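# Move the part from the cabinet rack to the bench

## Task

Lift the part off the rack inside the cabinet and set it down on the bench without moving any of the rack's rods out of position, then open the gripper so it is no longer holding the part.

## Robot and tools

Robot: two arms, left_arm and right_arm, each ending in a parallel two-finger gripper. left_arm is mounted on the +y side at about (+0.033, +0.302, 0) m and right_arm at about (+0.037, -0.337, 0) m. The names do not mean left or right in a camera picture.

Frame: one shared scene frame for everything. Origin on the table top midway between the arms, +x out over the table, +z up. A gripper's fingers point along its own +z axis and close along its own y axis. The reported end_effector_position is the spot between the finger pads, roughly 1 cm behind the fingertips. Reported positions can be off somewhat, more when the arm is stretched, and motions usually stop a centimetre or so short, mostly low.

Row layout (shared by execute_actions and move): one flat list of 16 numbers covering both arms, even if only one moves. Order: left_arm x, y, z, qw, qx, qy, qz, opening, then right_arm x, y, z, qw, qx, qy, qz, opening. x, y, z are an absolute target position in metres in the scene frame; qw, qx, qy, qz are an absolute target orientation quaternion, w first, in the scene frame. So each arm's part is a pose, not an offset. Opening runs from -1 (closed) to +1 (fully open, 0.094 m); it is an absolute finger setting.

execute_actions(actions): actions is a list of up to 15 actions; each action is a list of up to 15 rows; each row is the 16-number list above and lasts one control step of 1/30 s. An action always lasts 15 steps; if it has fewer rows, its final row is repeated. A call with an empty list just reports the state and images. Each target must lie within 0.6 m of that gripper's current position along each of the gripper's own axes, or the action is rejected for both arms; if the first action fails this, or any action is malformed, nothing runs. Internally, each step's target is clipped to at most 70 mm and 16 degrees away from the measured pose, so far targets take several actions, and after an action the arm only continues to its last clipped pose. To hold an orientation steady, repeat the same quaternion every row rather than copying the drifting reported one.

move(target, speed, blocking): target is one 16-number row as above. Each gripper travels in a straight line to its pose, with all arms finishing together, over 0.5 to 10 s (cut off at 10 s). speed is the path's top speed in m/s, 0.002 to 0.5, default 0.25; rotation limited to twice that in rad/s. The opening is applied at the start. Paths ignore obstacles and the other arm. Faster motion means harder contact, and aiming past a contact presses harder. blocking=false returns after 0.5 s while the motion continues; then execute_actions and move are rejected until a result shows it ended, so use wait or stop. The result adds a move: line giving how it ended (done, off_target, moving, held, fault) and which limits acted (paced = pose was clipped; held = a check blocked some steps, after which the arm may jump faster than speed), plus each gripper's distance from its pose.

wait(seconds): 0 to 10 s; arms keep their last command; returns early if a running move finishes. stop(): brakes a running move; needs stopping room; fingers keep moving. zoom_image(camera, region): magnifies [x0, y0, x1, y1] pixels (max 504 by 504) of one camera's latest image; cameras are cam_head_left, cam_head_right, cam_high, cam_low, cam_left_wrist, cam_right_wrist, all 504x504. read_manual(section): only returns licence text. finished_scene(scene): ends the current scene permanently after the last command is held; the part must be on the bench and released by then.

Reading results: the state line shows each gripper's position and quaternion. Hand target lines show where the controller is currently driving each gripper. grip_measured is the finger opening on the command scale; Joint positions ends with the opening in metres. Calls that ran actions list positions at some steps, with HELD marking held-back steps. A pose unreachable line means the clearance check altered or blocked that arm's command. FAULT lines mean an arm stopped. MOTOR HOT warns at 75 C; at 90 C the arm halts for 10 s, and at 100 C it goes limp and falls.

Gripping: to hold the part, command an opening about 0.03 below grip_measured (less for a lighter hold). Readings can be off by up to about 1 mm. Pads exert roughly 50 to 62 N. Expect occasional tugs on a held part.

Joint limits (rad): waist -2.618 to 3.054, shoulder 0 to 3.142, elbow 0 to 3.142, wrist pitch and yaw -1.571 to 1.571, wrist roll -2.094 to 2.094. A wrist camera mount near the gripper also takes up space.

Order of work: look at the images, approach the part above and clear of the rack's rods, open, descend slowly, close, lift straight out without dragging the rods, carry to the bench, lower gently, open, back away. An idle arm should be resent its own last reported pose and opening every call.

Avoid: dropping or knocking anything off the table, disturbing the rods, slamming into the cabinet or bench, pressing hard, and letting the two arms collide or push each other. Prefer smooth, modest-speed motions and keep holds short to limit motor heat.

Each tool is called after "Emit:" as name(argument=value, ...) on one line, values as JSON.

## Session

Emit:
execute_actions(actions=[])

Scene clock: 0.00 s.
left_arm: end_effector_position=(+0.1618, +0.4687, +0.2521) grip_measured=+1.000 end_effector_quat_wxyz=(+0.135, +0.257, +0.947, +0.136) | right_arm: end_effector_position=(+0.3281, +0.0454, +0.2382) grip_measured=+1.000 end_effector_quat_wxyz=(+0.213, -0.204, +0.722, +0.626)
Joint positions: left_arm=[ 0.956  1.138  1.418 -1.519  0.2    1.575  0.094] | right_arm=[ 0.584  1.69   1.015  0.475 -0.881  0.813  0.094]
Joint velocities: left_arm=[-0.012 -0.002  0.002 -0.051  0.007  0.007  0.   ] | right_arm=[-0.022 -0.012  0.017 -0.007  0.022  0.022  0.   ]
Joint torques (N m, as the arm reports them, + toward a larger angle): no reading
Hand target (left_arm): +0.164, +0.468, +0.258; +0.145, +0.257, +0.945, +0.144
Hand target (right_arm): +0.328, +0.045, +0.241; +0.214, -0.206, +0.721, +0.626

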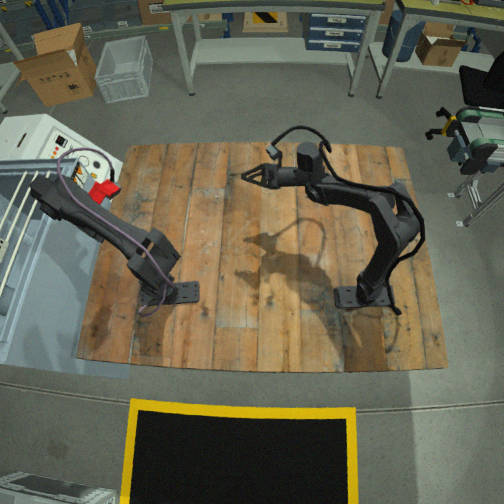

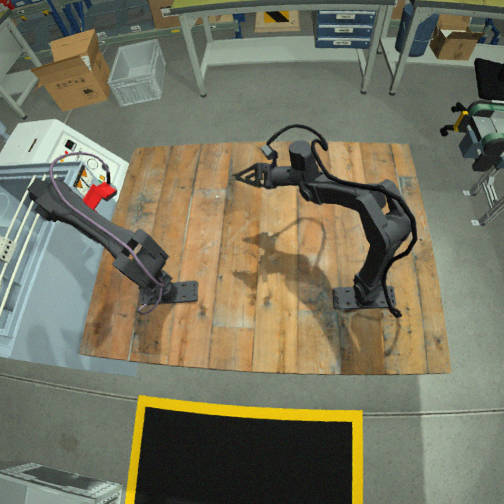

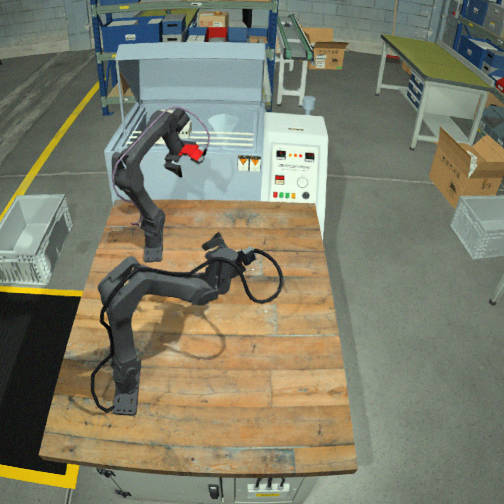

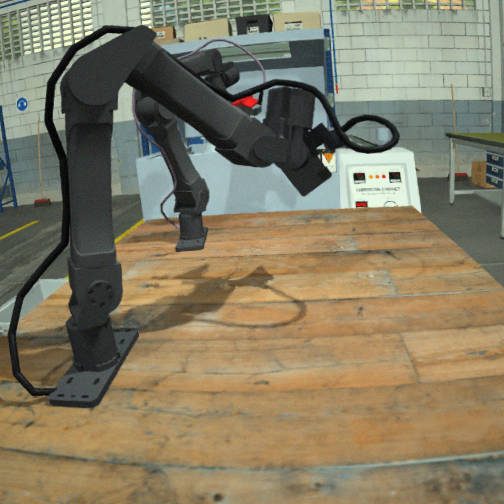

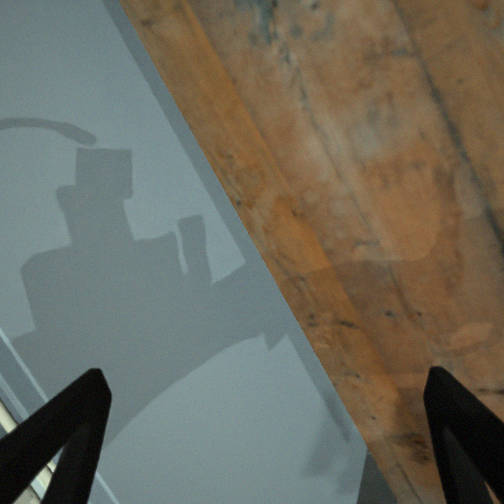

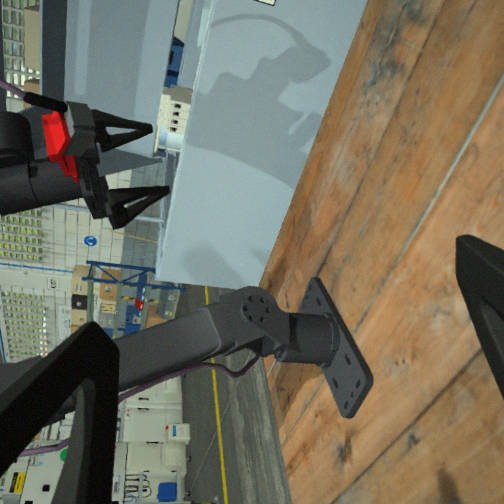

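Emit:
zoom_image(camera="cam_high", region=[100, 60, 300, 220])

Emit:
zoom_image(camera="cam_head_right", region=[0, 150, 150, 350])

Region (100, 60, 300, 220) of cam_high's 504x504 image, scaled by 2.520, with more detail than that image has; it fills the top 403 rows of this view, and the rest is white.

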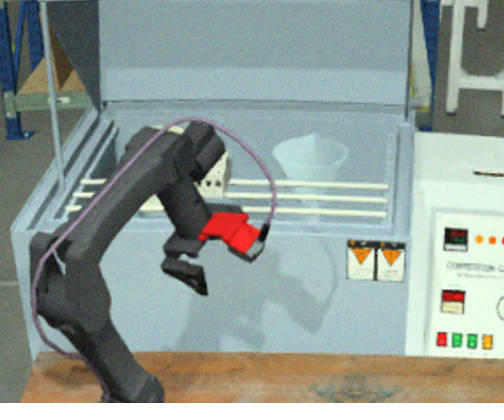

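Region (0, 150, 150, 350) of cam_head_right's 504x504 image, scaled by 2.520, with more detail than that image has; it fills the left 378 columns of this view, and the rest is white.

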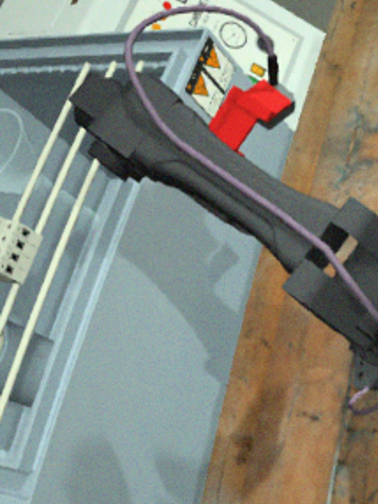

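Emit:
move(target=[0.12,0.56,0.40,-0.242,0.664,-0.664,-0.242,1,0.328,0.045,0.241,0.214,-0.206,0.721,0.626,1], speed=0.3)

Scene clock: 18.00 s.
left_arm: end_effector_position=(+0.1203, +0.5603, +0.3898) grip_measured=+1.000 end_effector_quat_wxyz=(+0.265, -0.650, +0.667, +0.248) | right_arm: end_effector_position=(+0.3281, +0.0455, +0.2383) grip_measured=+1.000 end_effector_quat_wxyz=(+0.213, -0.204, +0.722, +0.626)
Joint positions: left_arm=[ 0.909  1.348  2.02  -1.561 -0.325 -0.395  0.094] | right_arm=[ 0.584  1.69   1.015  0.476 -0.881  0.813  0.094]
Joint velocities: left_arm=[-0.002 -0.007 -0.007 -0.095 -0.066 -0.022  0.   ] | right_arm=[ 0.007 -0.017  0.002  0.022 -0.007  0.022  0.   ]
Joint torques (N m, as the arm reports them, + toward a larger angle): left_arm=[-0.86 -1.74  8.39  1.47 -0.25 -0.07] | right_arm=[-0.15 -8.99  7.11  1.77 -0.17 -0.04]
Hand target (left_arm): +0.121, +0.562, +0.399; -0.277, +0.649, -0.661, -0.255
Hand target (right_arm): +0.328, +0.045, +0.241; +0.214, -0.206, +0.721, +0.626
Off the commanded pose (left_arm): 0.010 m, 3 deg.
Off the commanded pose (right_arm): 0.003 m, 0 deg.
joint sent to its limit (left arm) — the command would take joint 4 (wrist pitch) past its lower limit, so that joint was sent only as far as its limit.
move: off_target (left_arm)

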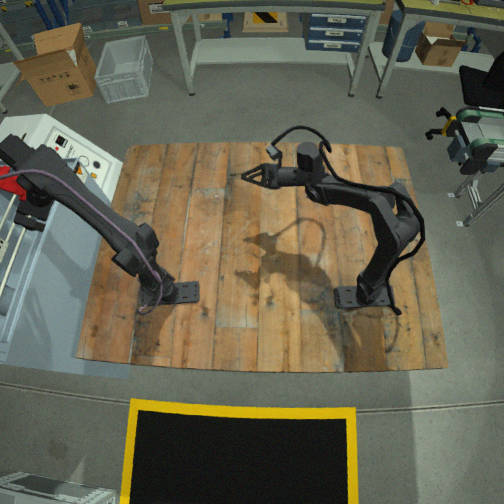

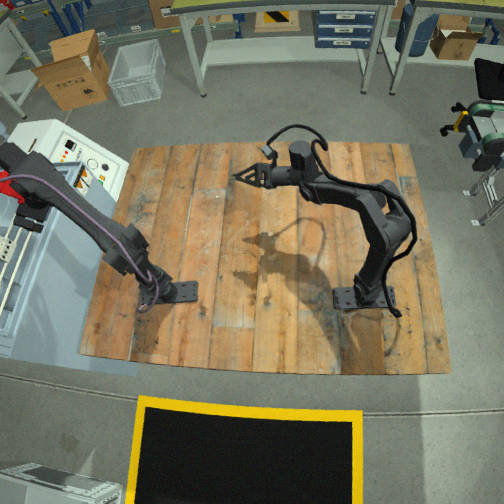

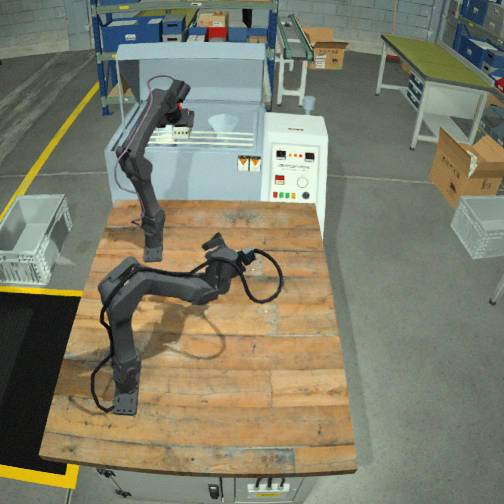

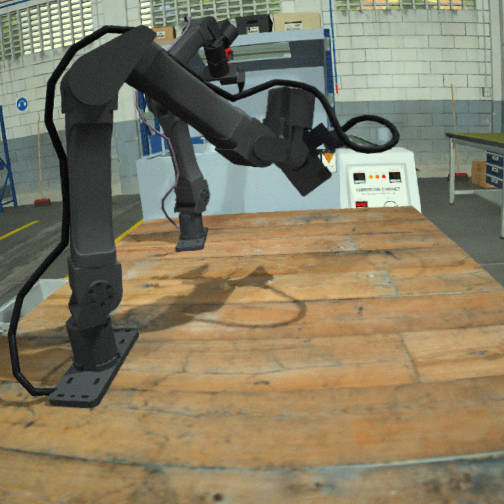

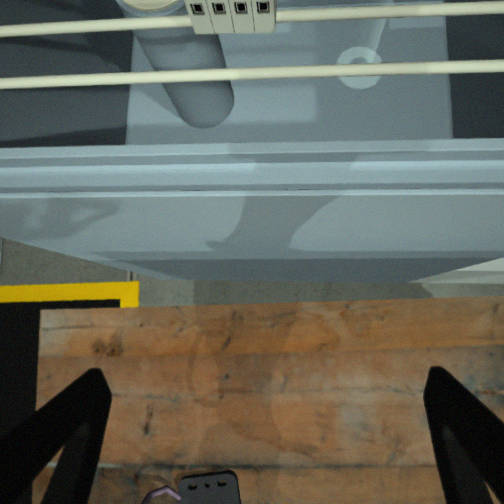

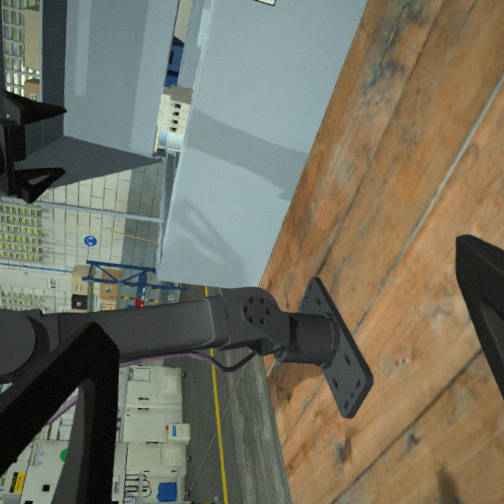

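Emit:
move(target=[0.11,0.68,0.40,-0.271,0.653,-0.653,-0.271,1,0.328,0.045,0.241,0.214,-0.206,0.721,0.626,1], speed=0.2)

Scene clock: 23.27 s.
left_arm: end_effector_position=(+0.1140, +0.6778, +0.3852) grip_measured=+1.000 end_effector_quat_wxyz=(+0.252, -0.657, +0.662, +0.259) | right_arm: end_effector_position=(+0.3281, +0.0455, +0.2383) grip_measured=+1.000 end_effector_quat_wxyz=(+0.213, -0.204, +0.722, +0.626)
Joint positions: left_arm=[ 1.135  1.713  2.326 -1.472 -0.214 -0.224  0.094] | right_arm=[ 0.584  1.69   1.015  0.476 -0.881  0.813  0.094]
Joint velocities: left_arm=[ 0.002  0.012  0.002 -0.007  0.007 -0.081  0.   ] | right_arm=[ 0.002 -0.017 -0.017  0.007  0.095 -0.037  0.   ]
Joint torques (N m, as the arm reports them, + toward a larger angle): left_arm=[ 0.56 -5.55  8.83  1.7  -0.07  0.01] | right_arm=[-0.16 -8.98  7.11  1.77 -0.16 -0.04]
Hand target (left_arm): +0.111, +0.680, +0.400; -0.272, +0.653, -0.653, -0.271
Hand target (right_arm): +0.328, +0.045, +0.241; +0.214, -0.206, +0.721, +0.626
Off the commanded pose (left_arm): 0.016 m, 3 deg.
Off the commanded pose (right_arm): 0.003 m, 0 deg.
move: off_target (left_arm)

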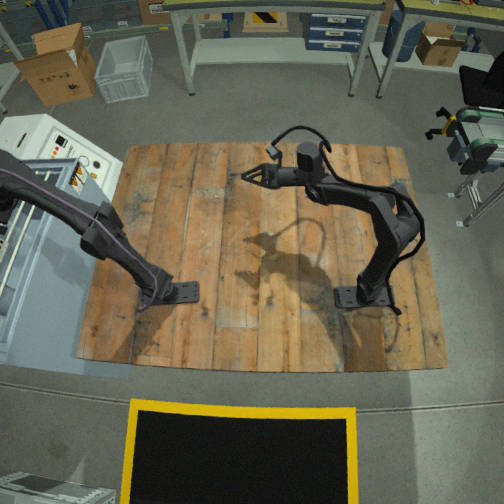

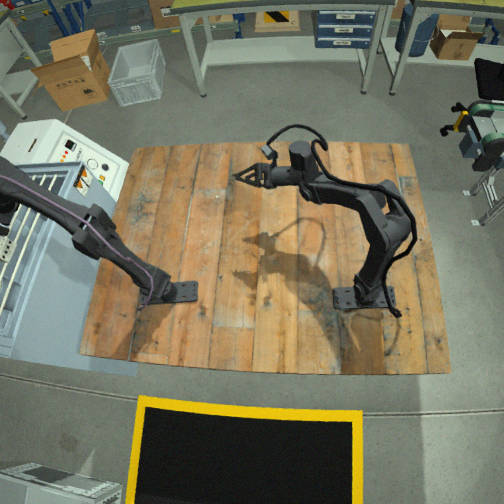

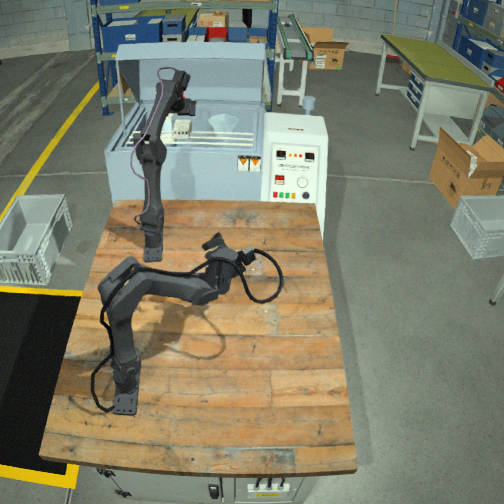

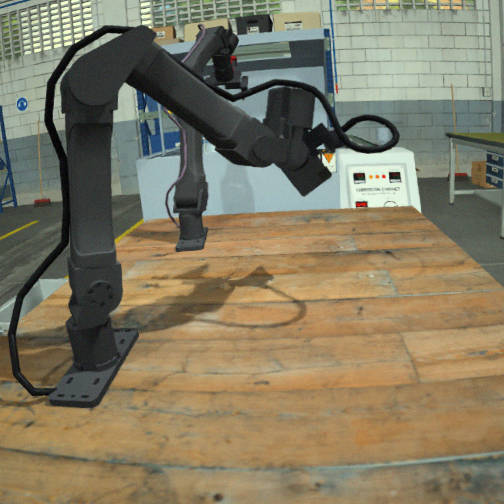

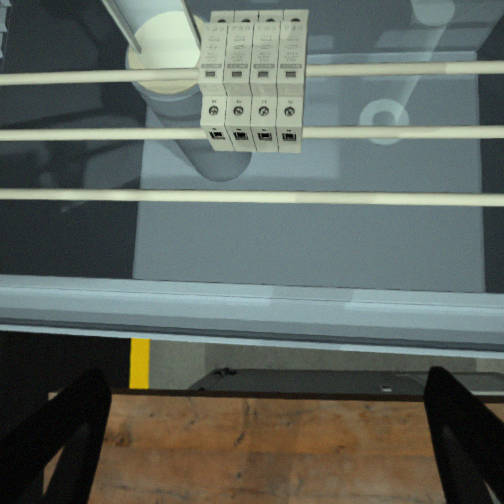

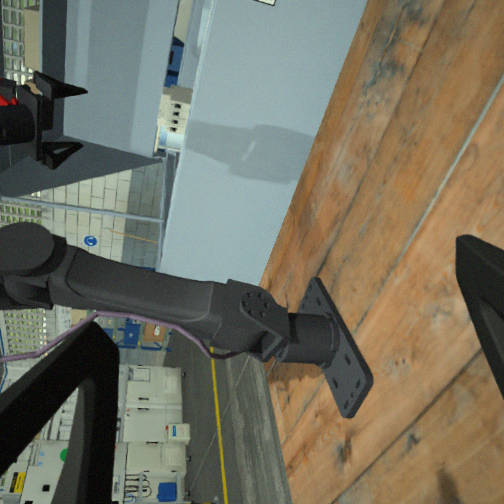

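Emit:
move(target=[0.09,0.78,0.34,-0.271,0.653,-0.653,-0.271,1,0.328,0.045,0.241,0.214,-0.206,0.721,0.626,1], speed=0.15)

Scene clock: 51.07 s.
left_arm: end_effector_position=(+0.0929, +0.7748, +0.3270) grip_measured=+1.000 end_effector_quat_wxyz=(+0.252, -0.659, +0.661, +0.257) | right_arm: end_effector_position=(+0.3281, +0.0455, +0.2383) grip_measured=+1.000 end_effector_quat_wxyz=(+0.213, -0.204, +0.722, +0.626)
Joint positions: left_arm=[ 1.275  1.895  2.257 -1.205 -0.12  -0.123  0.094] | right_arm=[ 0.584  1.69   1.015  0.476 -0.881  0.813  0.094]
Joint velocities: left_arm=[ 0.022 -0.007  0.012  0.037 -0.007 -0.037  0.   ] | right_arm=[-0.007 -0.032 -0.002 -0.007  0.007  0.037  0.   ]
Joint torques (N m, as the arm reports them, + toward a larger angle): left_arm=[ 0.5  -8.56  6.76  1.93 -0.01  0.03] | right_arm=[-0.15 -8.99  7.11  1.77 -0.17 -0.04]
Hand target (left_arm): +0.091, +0.780, +0.340; -0.271, +0.653, -0.653, -0.271
Hand target (right_arm): +0.328, +0.045, +0.241; +0.214, -0.206, +0.721, +0.626
Off the commanded pose (left_arm): 0.014 m, 3 deg.
Off the commanded pose (right_arm): 0.003 m, 0 deg.
move: off_target (left_arm)

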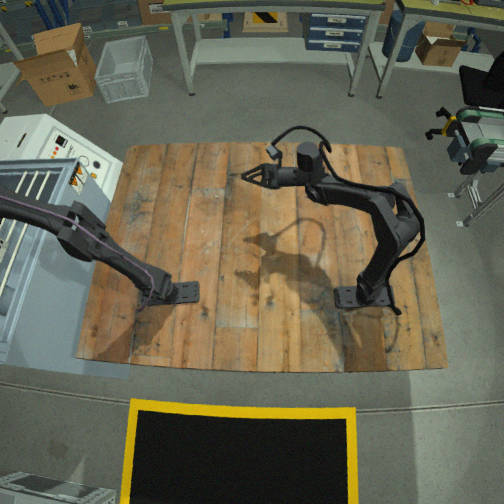

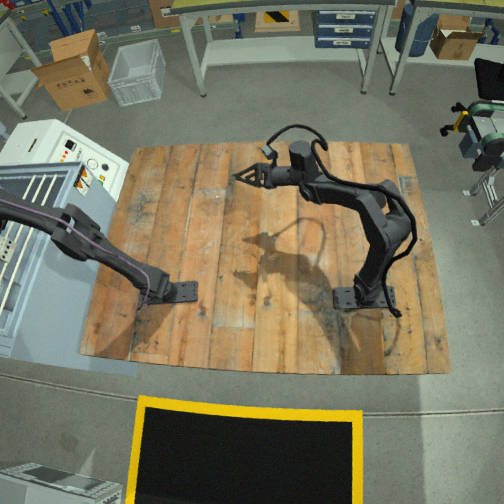

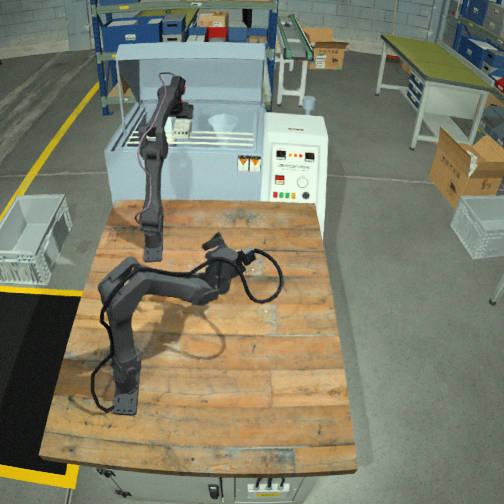

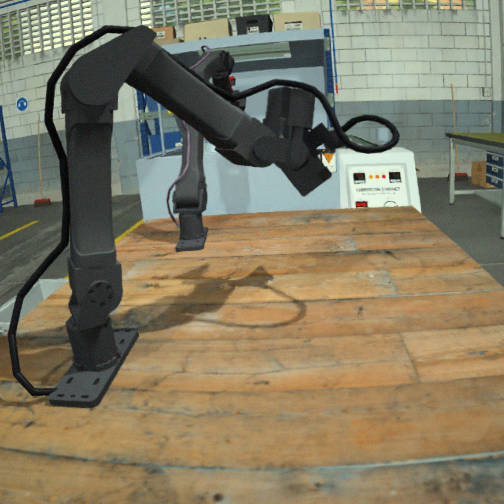

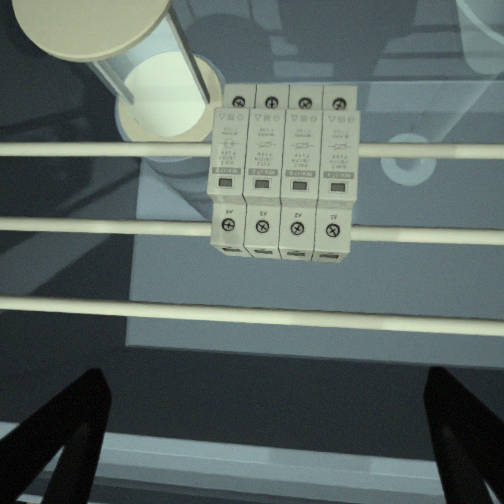

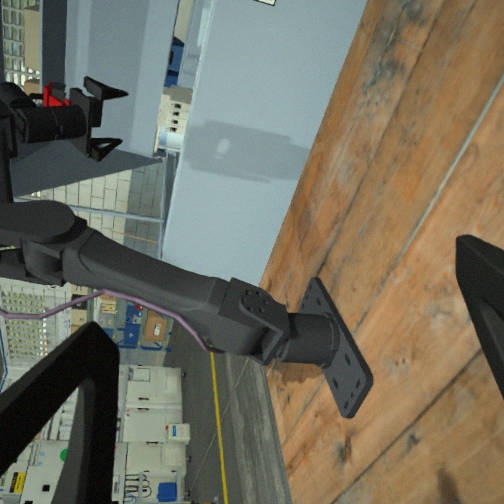

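Emit:
move(target=[0.099,0.825,0.29,-0.277,0.639,-0.667,-0.265,1,0.328,0.045,0.241,0.214,-0.206,0.721,0.626,1], speed=0.1)

Scene clock: 64.87 s.
left_arm: end_effector_position=(+0.1029, +0.8191, +0.2817) grip_measured=+1.000 end_effector_quat_wxyz=(+0.262, -0.643, +0.674, +0.253) | right_arm: end_effector_position=(+0.3281, +0.0455, +0.2383) grip_measured=+1.000 end_effector_quat_wxyz=(+0.213, -0.204, +0.722, +0.626)
Joint positions: left_arm=[ 1.283  1.976  2.157 -1.009 -0.083 -0.084  0.094] | right_arm=[ 0.584  1.69   1.015  0.476 -0.881  0.813  0.094]
Joint velocities: left_arm=[-0.017 -0.012 -0.007 -0.007 -0.081 -0.037  0.   ] | right_arm=[-0.002  0.012 -0.007 -0.022  0.037 -0.051  0.   ]
Joint torques (N m, as the arm reports them, + toward a larger angle): left_arm=[ 0.69 -9.64  6.33  1.97  0.04  0.05] | right_arm=[-0.16 -8.99  7.1   1.77 -0.16 -0.04]
Hand target (left_arm): +0.100, +0.824, +0.290; -0.277, +0.639, -0.667, -0.265
Hand target (right_arm): +0.328, +0.045, +0.241; +0.214, -0.206, +0.721, +0.626
Off the commanded pose (left_arm): 0.011 m, 2 deg.
Off the commanded pose (right_arm): 0.003 m, 0 deg.
move: off_target (left_arm)

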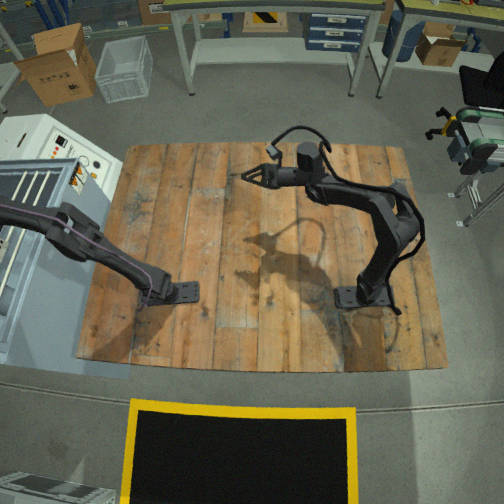

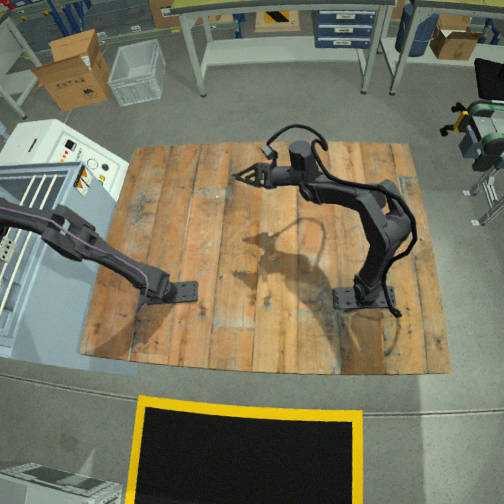

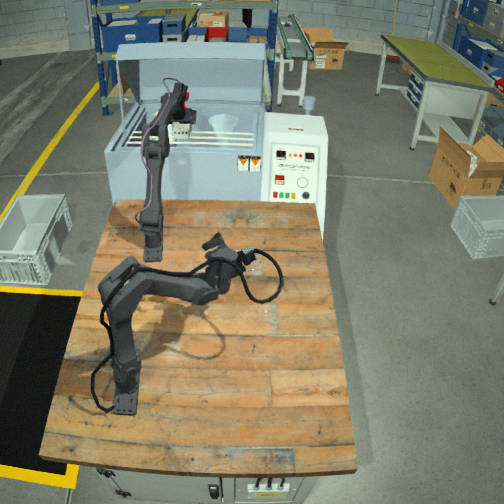

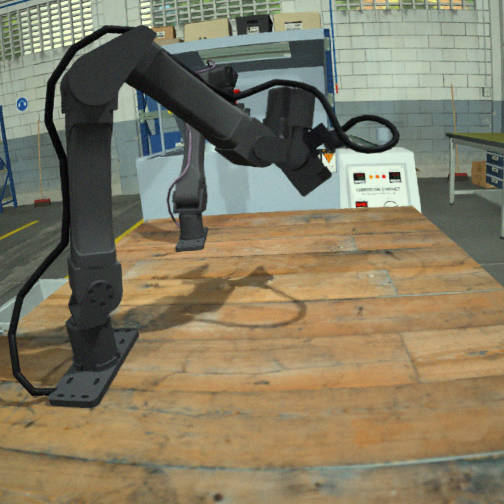

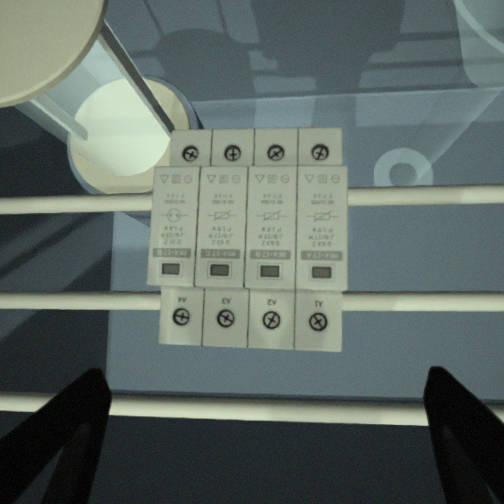

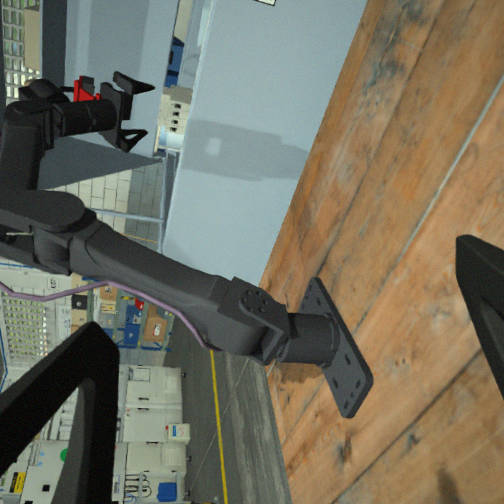

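Emit:
move(target=[0.091,0.855,0.255,-0.277,0.639,-0.667,-0.265,1,0.328,0.045,0.241,0.214,-0.206,0.721,0.626,1], speed=0.06)

Scene clock: 73.83 s.
left_arm: end_effector_position=(+0.0948, +0.8492, +0.2486) grip_measured=+1.000 end_effector_quat_wxyz=(+0.264, -0.643, +0.673, +0.254) | right_arm: end_effector_position=(+0.3281, +0.0455, +0.2383) grip_measured=+1.000 end_effector_quat_wxyz=(+0.213, -0.204, +0.722, +0.626)
Joint positions: left_arm=[ 1.313  2.052  2.126 -0.896 -0.062 -0.063  0.094] | right_arm=[ 0.584  1.69   1.015  0.476 -0.881  0.813  0.094]
Joint velocities: left_arm=[-0.012  0.002 -0.007  0.066 -0.007  0.022  0.   ] | right_arm=[-0.042 -0.007 -0.017  0.022 -0.022 -0.007  0.   ]
Joint torques (N m, as the arm reports them, + toward a larger angle): left_arm=[  0.65 -10.17   6.53   1.96   0.04   0.03] | right_arm=[-0.15 -8.98  7.11  1.77 -0.16 -0.04]
Hand target (left_arm): +0.091, +0.855, +0.255; -0.277, +0.639, -0.667, -0.265
Hand target (right_arm): +0.328, +0.045, +0.241; +0.214, -0.206, +0.721, +0.626
Off the commanded pose (left_arm): 0.009 m, 2 deg.
Off the commanded pose (right_arm): 0.003 m, 0 deg.
move: done

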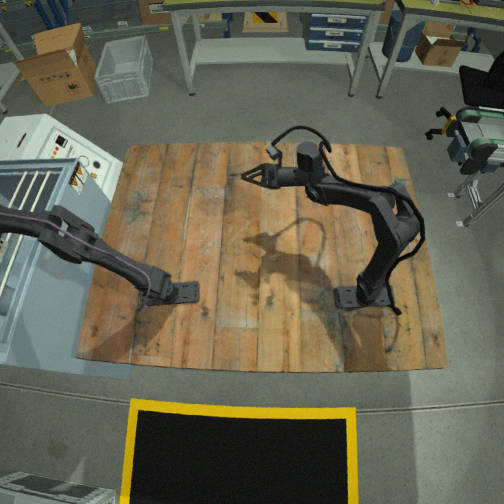

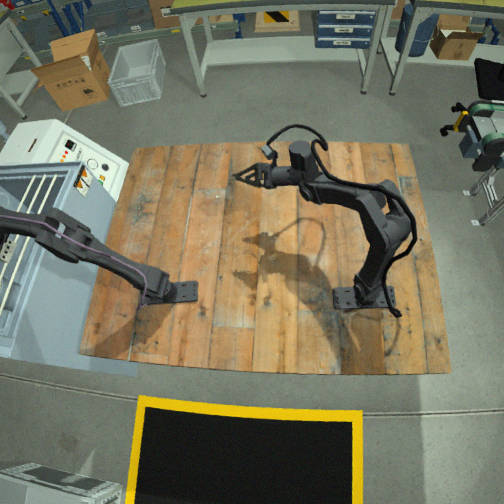

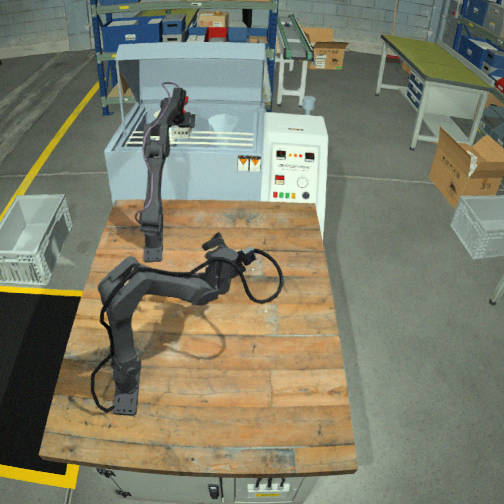

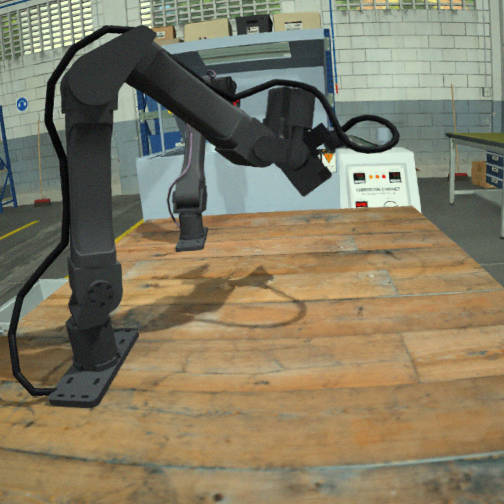

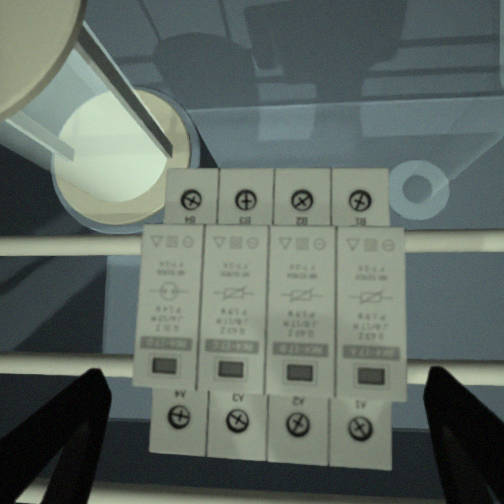

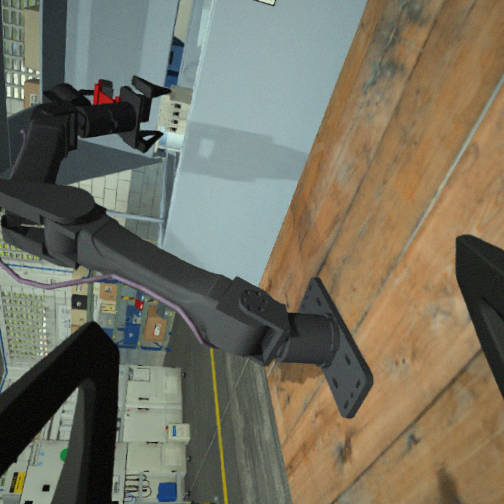

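Emit:
move(target=[0.092,0.875,0.227,-0.279,0.634,-0.672,-0.263,1,0.328,0.045,0.241,0.214,-0.206,0.721,0.626,1], speed=0.04)

Scene clock: 81.27 s.
left_arm: end_effector_position=(+0.0959, +0.8691, +0.2193) grip_measured=+1.000 end_effector_quat_wxyz=(+0.265, -0.638, +0.678, +0.251) | right_arm: end_effector_position=(+0.3281, +0.0455, +0.2383) grip_measured=+1.000 end_effector_quat_wxyz=(+0.213, -0.204, +0.722, +0.626)
Joint positions: left_arm=[ 1.321  2.115  2.104 -0.813 -0.047 -0.047  0.094] | right_arm=[ 0.584  1.69   1.015  0.476 -0.881  0.813  0.094]
Joint velocities: left_arm=[-0.012  0.002  0.002  0.037  0.007 -0.051  0.   ] | right_arm=[-0.007  0.007 -0.017  0.007 -0.081  0.007  0.   ]
Joint torques (N m, as the arm reports them, + toward a larger angle): left_arm=[  0.63 -10.74   6.69   1.96   0.02   0.03] | right_arm=[-0.16 -8.99  7.12  1.77 -0.17 -0.04]
Hand target (left_arm): +0.092, +0.875, +0.227; -0.279, +0.634, -0.672, -0.263
Hand target (right_arm): +0.328, +0.045, +0.241; +0.214, -0.206, +0.721, +0.626
Off the commanded pose (left_arm): 0.010 m, 2 deg.
Off the commanded pose (right_arm): 0.003 m, 0 deg.
move: done

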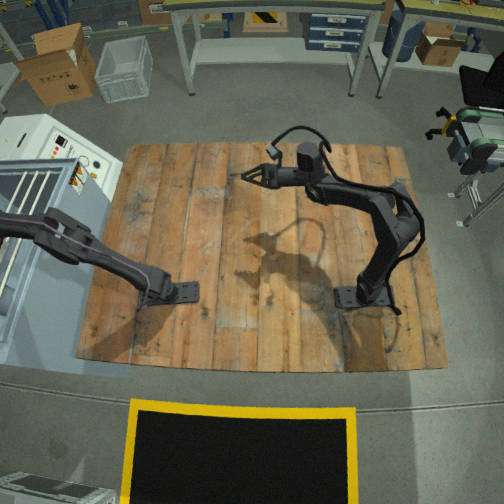

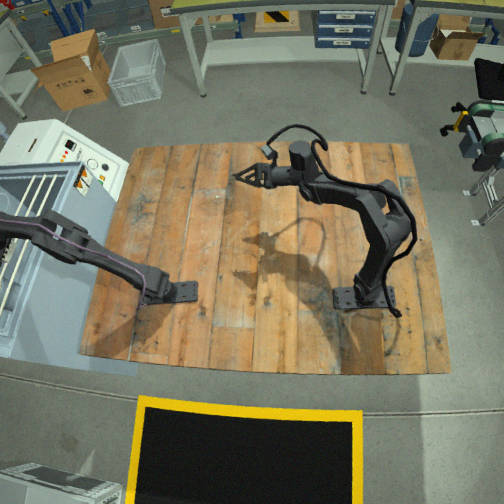

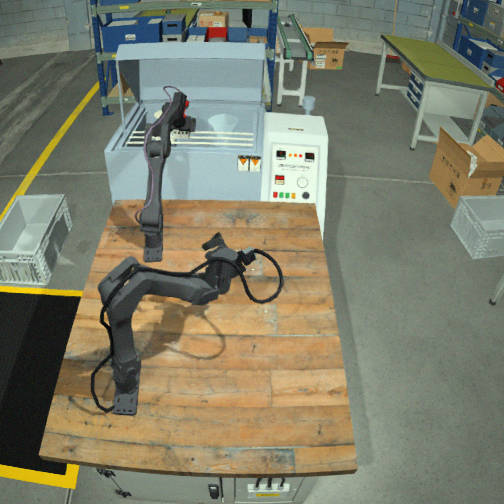

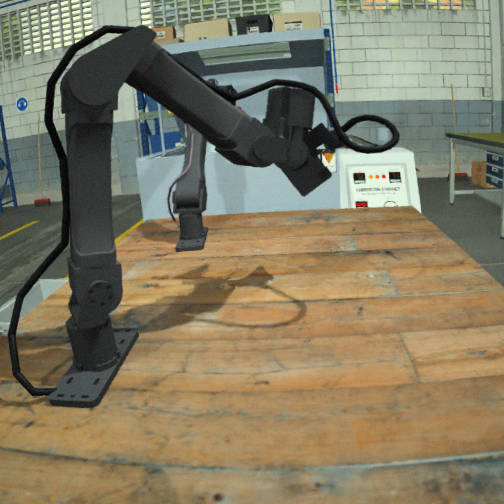

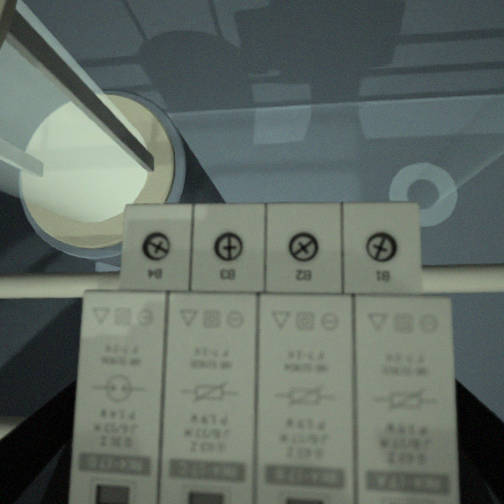

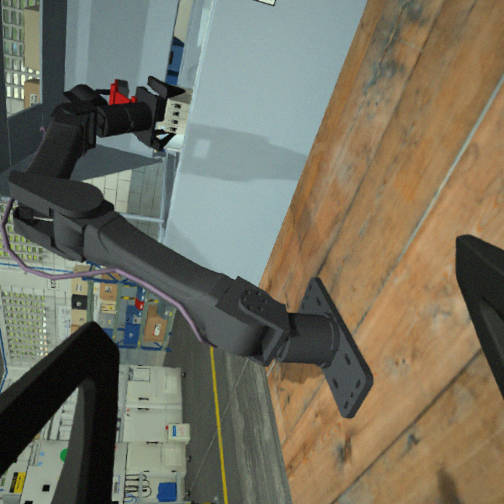

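Emit:
execute_actions(actions=[[[0.092,0.875,0.227,-0.279,0.634,-0.672,-0.263,0.62,0.328,0.045,0.241,0.214,-0.206,0.721,0.626,1]],[[0.092,0.875,0.227,-0.279,0.634,-0.672,-0.263,0.60,0.328,0.045,0.241,0.214,-0.206,0.721,0.626,1],[0.092,0.875,0.227,-0.279,0.634,-0.672,-0.263,0.59,0.328,0.045,0.241,0.214,-0.206,0.721,0.626,1],[0.092,0.875,0.227,-0.279,0.634,-0.672,-0.263,0.58,0.328,0.045,0.241,0.214,-0.206,0.721,0.626,1],[0.092,0.875,0.227,-0.279,0.634,-0.672,-0.263,0.57,0.328,0.045,0.241,0.214,-0.206,0.721,0.626,1],[0.092,0.875,0.227,-0.279,0.634,-0.672,-0.263,0.56,0.328,0.045,0.241,0.214,-0.206,0.721,0.626,1],[0.092,0.875,0.227,-0.279,0.634,-0.672,-0.263,0.55,0.328,0.045,0.241,0.214,-0.206,0.721,0.626,1],[0.092,0.875,0.227,-0.279,0.634,-0.672,-0.263,0.54,0.328,0.045,0.241,0.214,-0.206,0.721,0.626,1],[0.092,0.875,0.227,-0.279,0.634,-0.672,-0.263,0.53,0.328,0.045,0.241,0.214,-0.206,0.721,0.626,1],[0.092,0.875,0.227,-0.279,0.634,-0.672,-0.263,0.52,0.328,0.045,0.241,0.214,-0.206,0.721,0.626,1],[0.092,0.875,0.227,-0.279,0.634,-0.672,-0.263,0.51,0.328,0.045,0.241,0.214,-0.206,0.721,0.626,1],[0.092,0.875,0.227,-0.279,0.634,-0.672,-0.263,0.50,0.328,0.045,0.241,0.214,-0.206,0.721,0.626,1],[0.092,0.875,0.227,-0.279,0.634,-0.672,-0.263,0.49,0.328,0.045,0.241,0.214,-0.206,0.721,0.626,1]]])

Scene clock: 87.90 s.
left_arm: end_effector_position=(+0.0978, +0.8695, +0.2198) grip_measured=+0.528 end_effector_quat_wxyz=(+0.269, -0.636, +0.680, +0.248) | right_arm: end_effector_position=(+0.3281, +0.0455, +0.2383) grip_measured=+1.000 end_effector_quat_wxyz=(+0.213, -0.204, +0.722, +0.626)
Joint positions: left_arm=[ 1.321  2.115  2.104 -0.81  -0.036 -0.045  0.072] | right_arm=[ 0.584  1.69   1.015  0.476 -0.881  0.813  0.094]
Joint velocities: left_arm=[ 0.017 -0.002  0.017  0.095 -0.051  0.007  0.   ] | right_arm=[-0.012 -0.017 -0.002 -0.022  0.037 -0.051  0.   ]
Joint torques (N m, as the arm reports them, + toward a larger angle): left_arm=[  0.64 -10.75   6.84   1.98  -0.04   0.03] | right_arm=[-0.15 -8.98  7.11  1.77 -0.16 -0.04]
Hand target (left_arm): +0.092, +0.875, +0.227; -0.279, +0.634, -0.672, -0.263
Hand target (right_arm): +0.328, +0.045, +0.241; +0.214, -0.206, +0.721, +0.626
Off the commanded pose (left_arm): 0.011 m, 2 deg.
Off the commanded pose (right_arm): 0.003 m, 0 deg.
Step readings (end_effector_position; steps 1 to 15: 1st action; 16 to 30: 2nd action):
0: left_arm (+0.0960, +0.8696, +0.2198) | right_arm (+0.3281, +0.0455, +0.2383)
1: left_arm (+0.0960, +0.8696, +0.2198) | right_arm (+0.3281, +0.0455, +0.2383)
2: left_arm (+0.0960, +0.8696, +0.2198) | right_arm (+0.3281, +0.0455, +0.2383)
4: left_arm (+0.0964, +0.8696, +0.2197) | right_arm (+0.3281, +0.0455, +0.2383)
8: left_arm (+0.0967, +0.8695, +0.2197) | right_arm (+0.3281, +0.0455, +0.2383)
15: left_arm (+0.0967, +0.8695, +0.2197) | right_arm (+0.3281, +0.0455, +0.2383)
16: left_arm (+0.0969, +0.8696, +0.2198) | right_arm (+0.3281, +0.0455, +0.2383)
17: left_arm (+0.0970, +0.8696, +0.2198) | right_arm (+0.3281, +0.0455, +0.2383)
19: left_arm (+0.0974, +0.8695, +0.2198) | right_arm (+0.3281, +0.0455, +0.2383)
23: left_arm (+0.0978, +0.8695, +0.2198) | right_arm (+0.3281, +0.0455, +0.2383)
30: end_effector_position above

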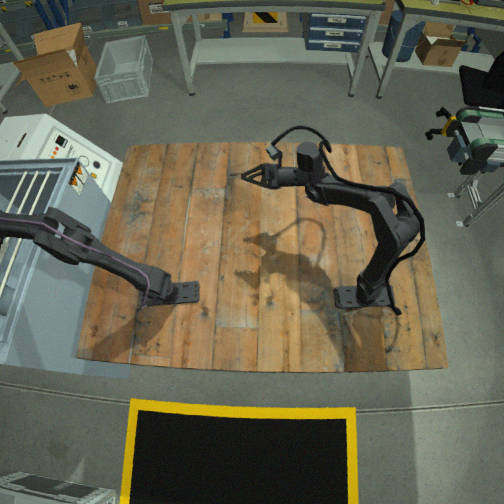

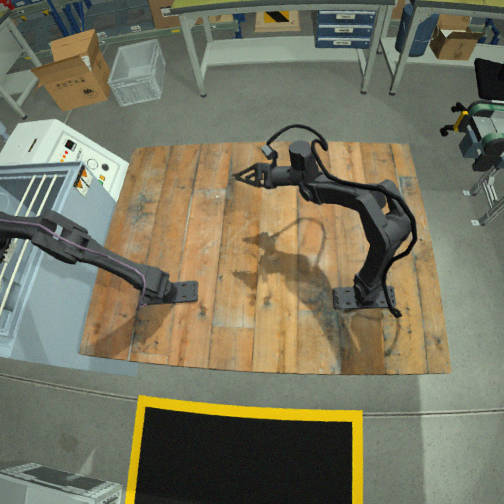

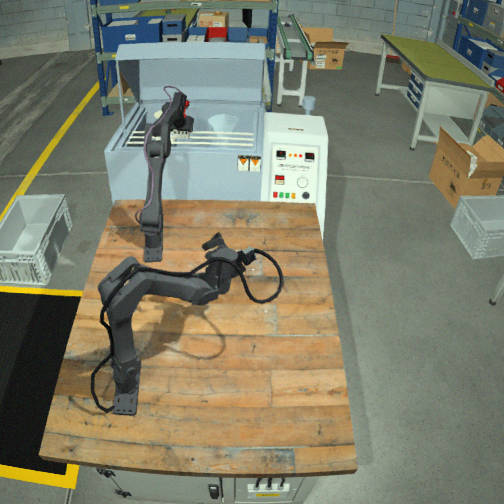

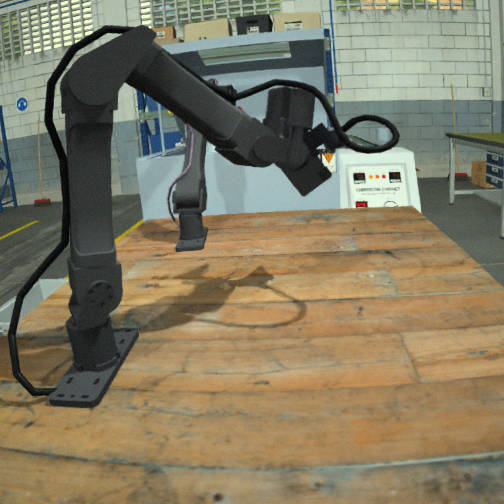

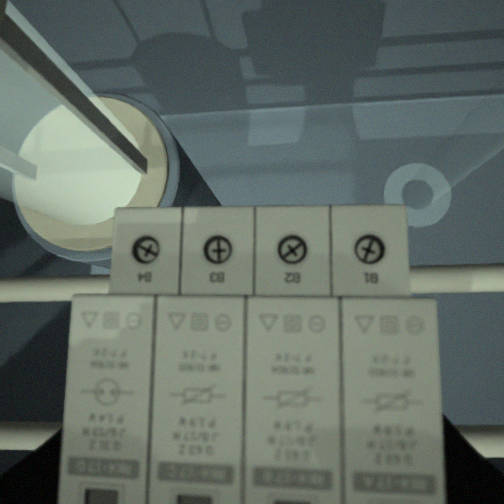

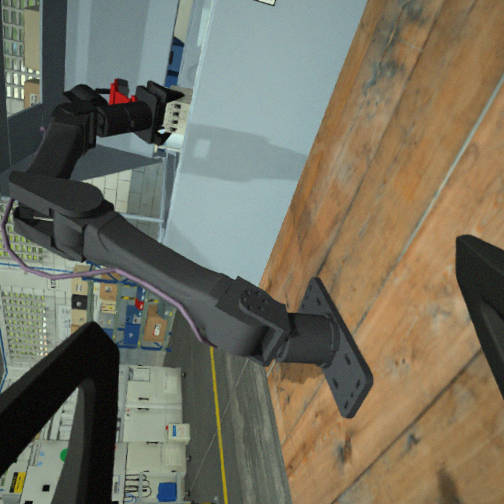

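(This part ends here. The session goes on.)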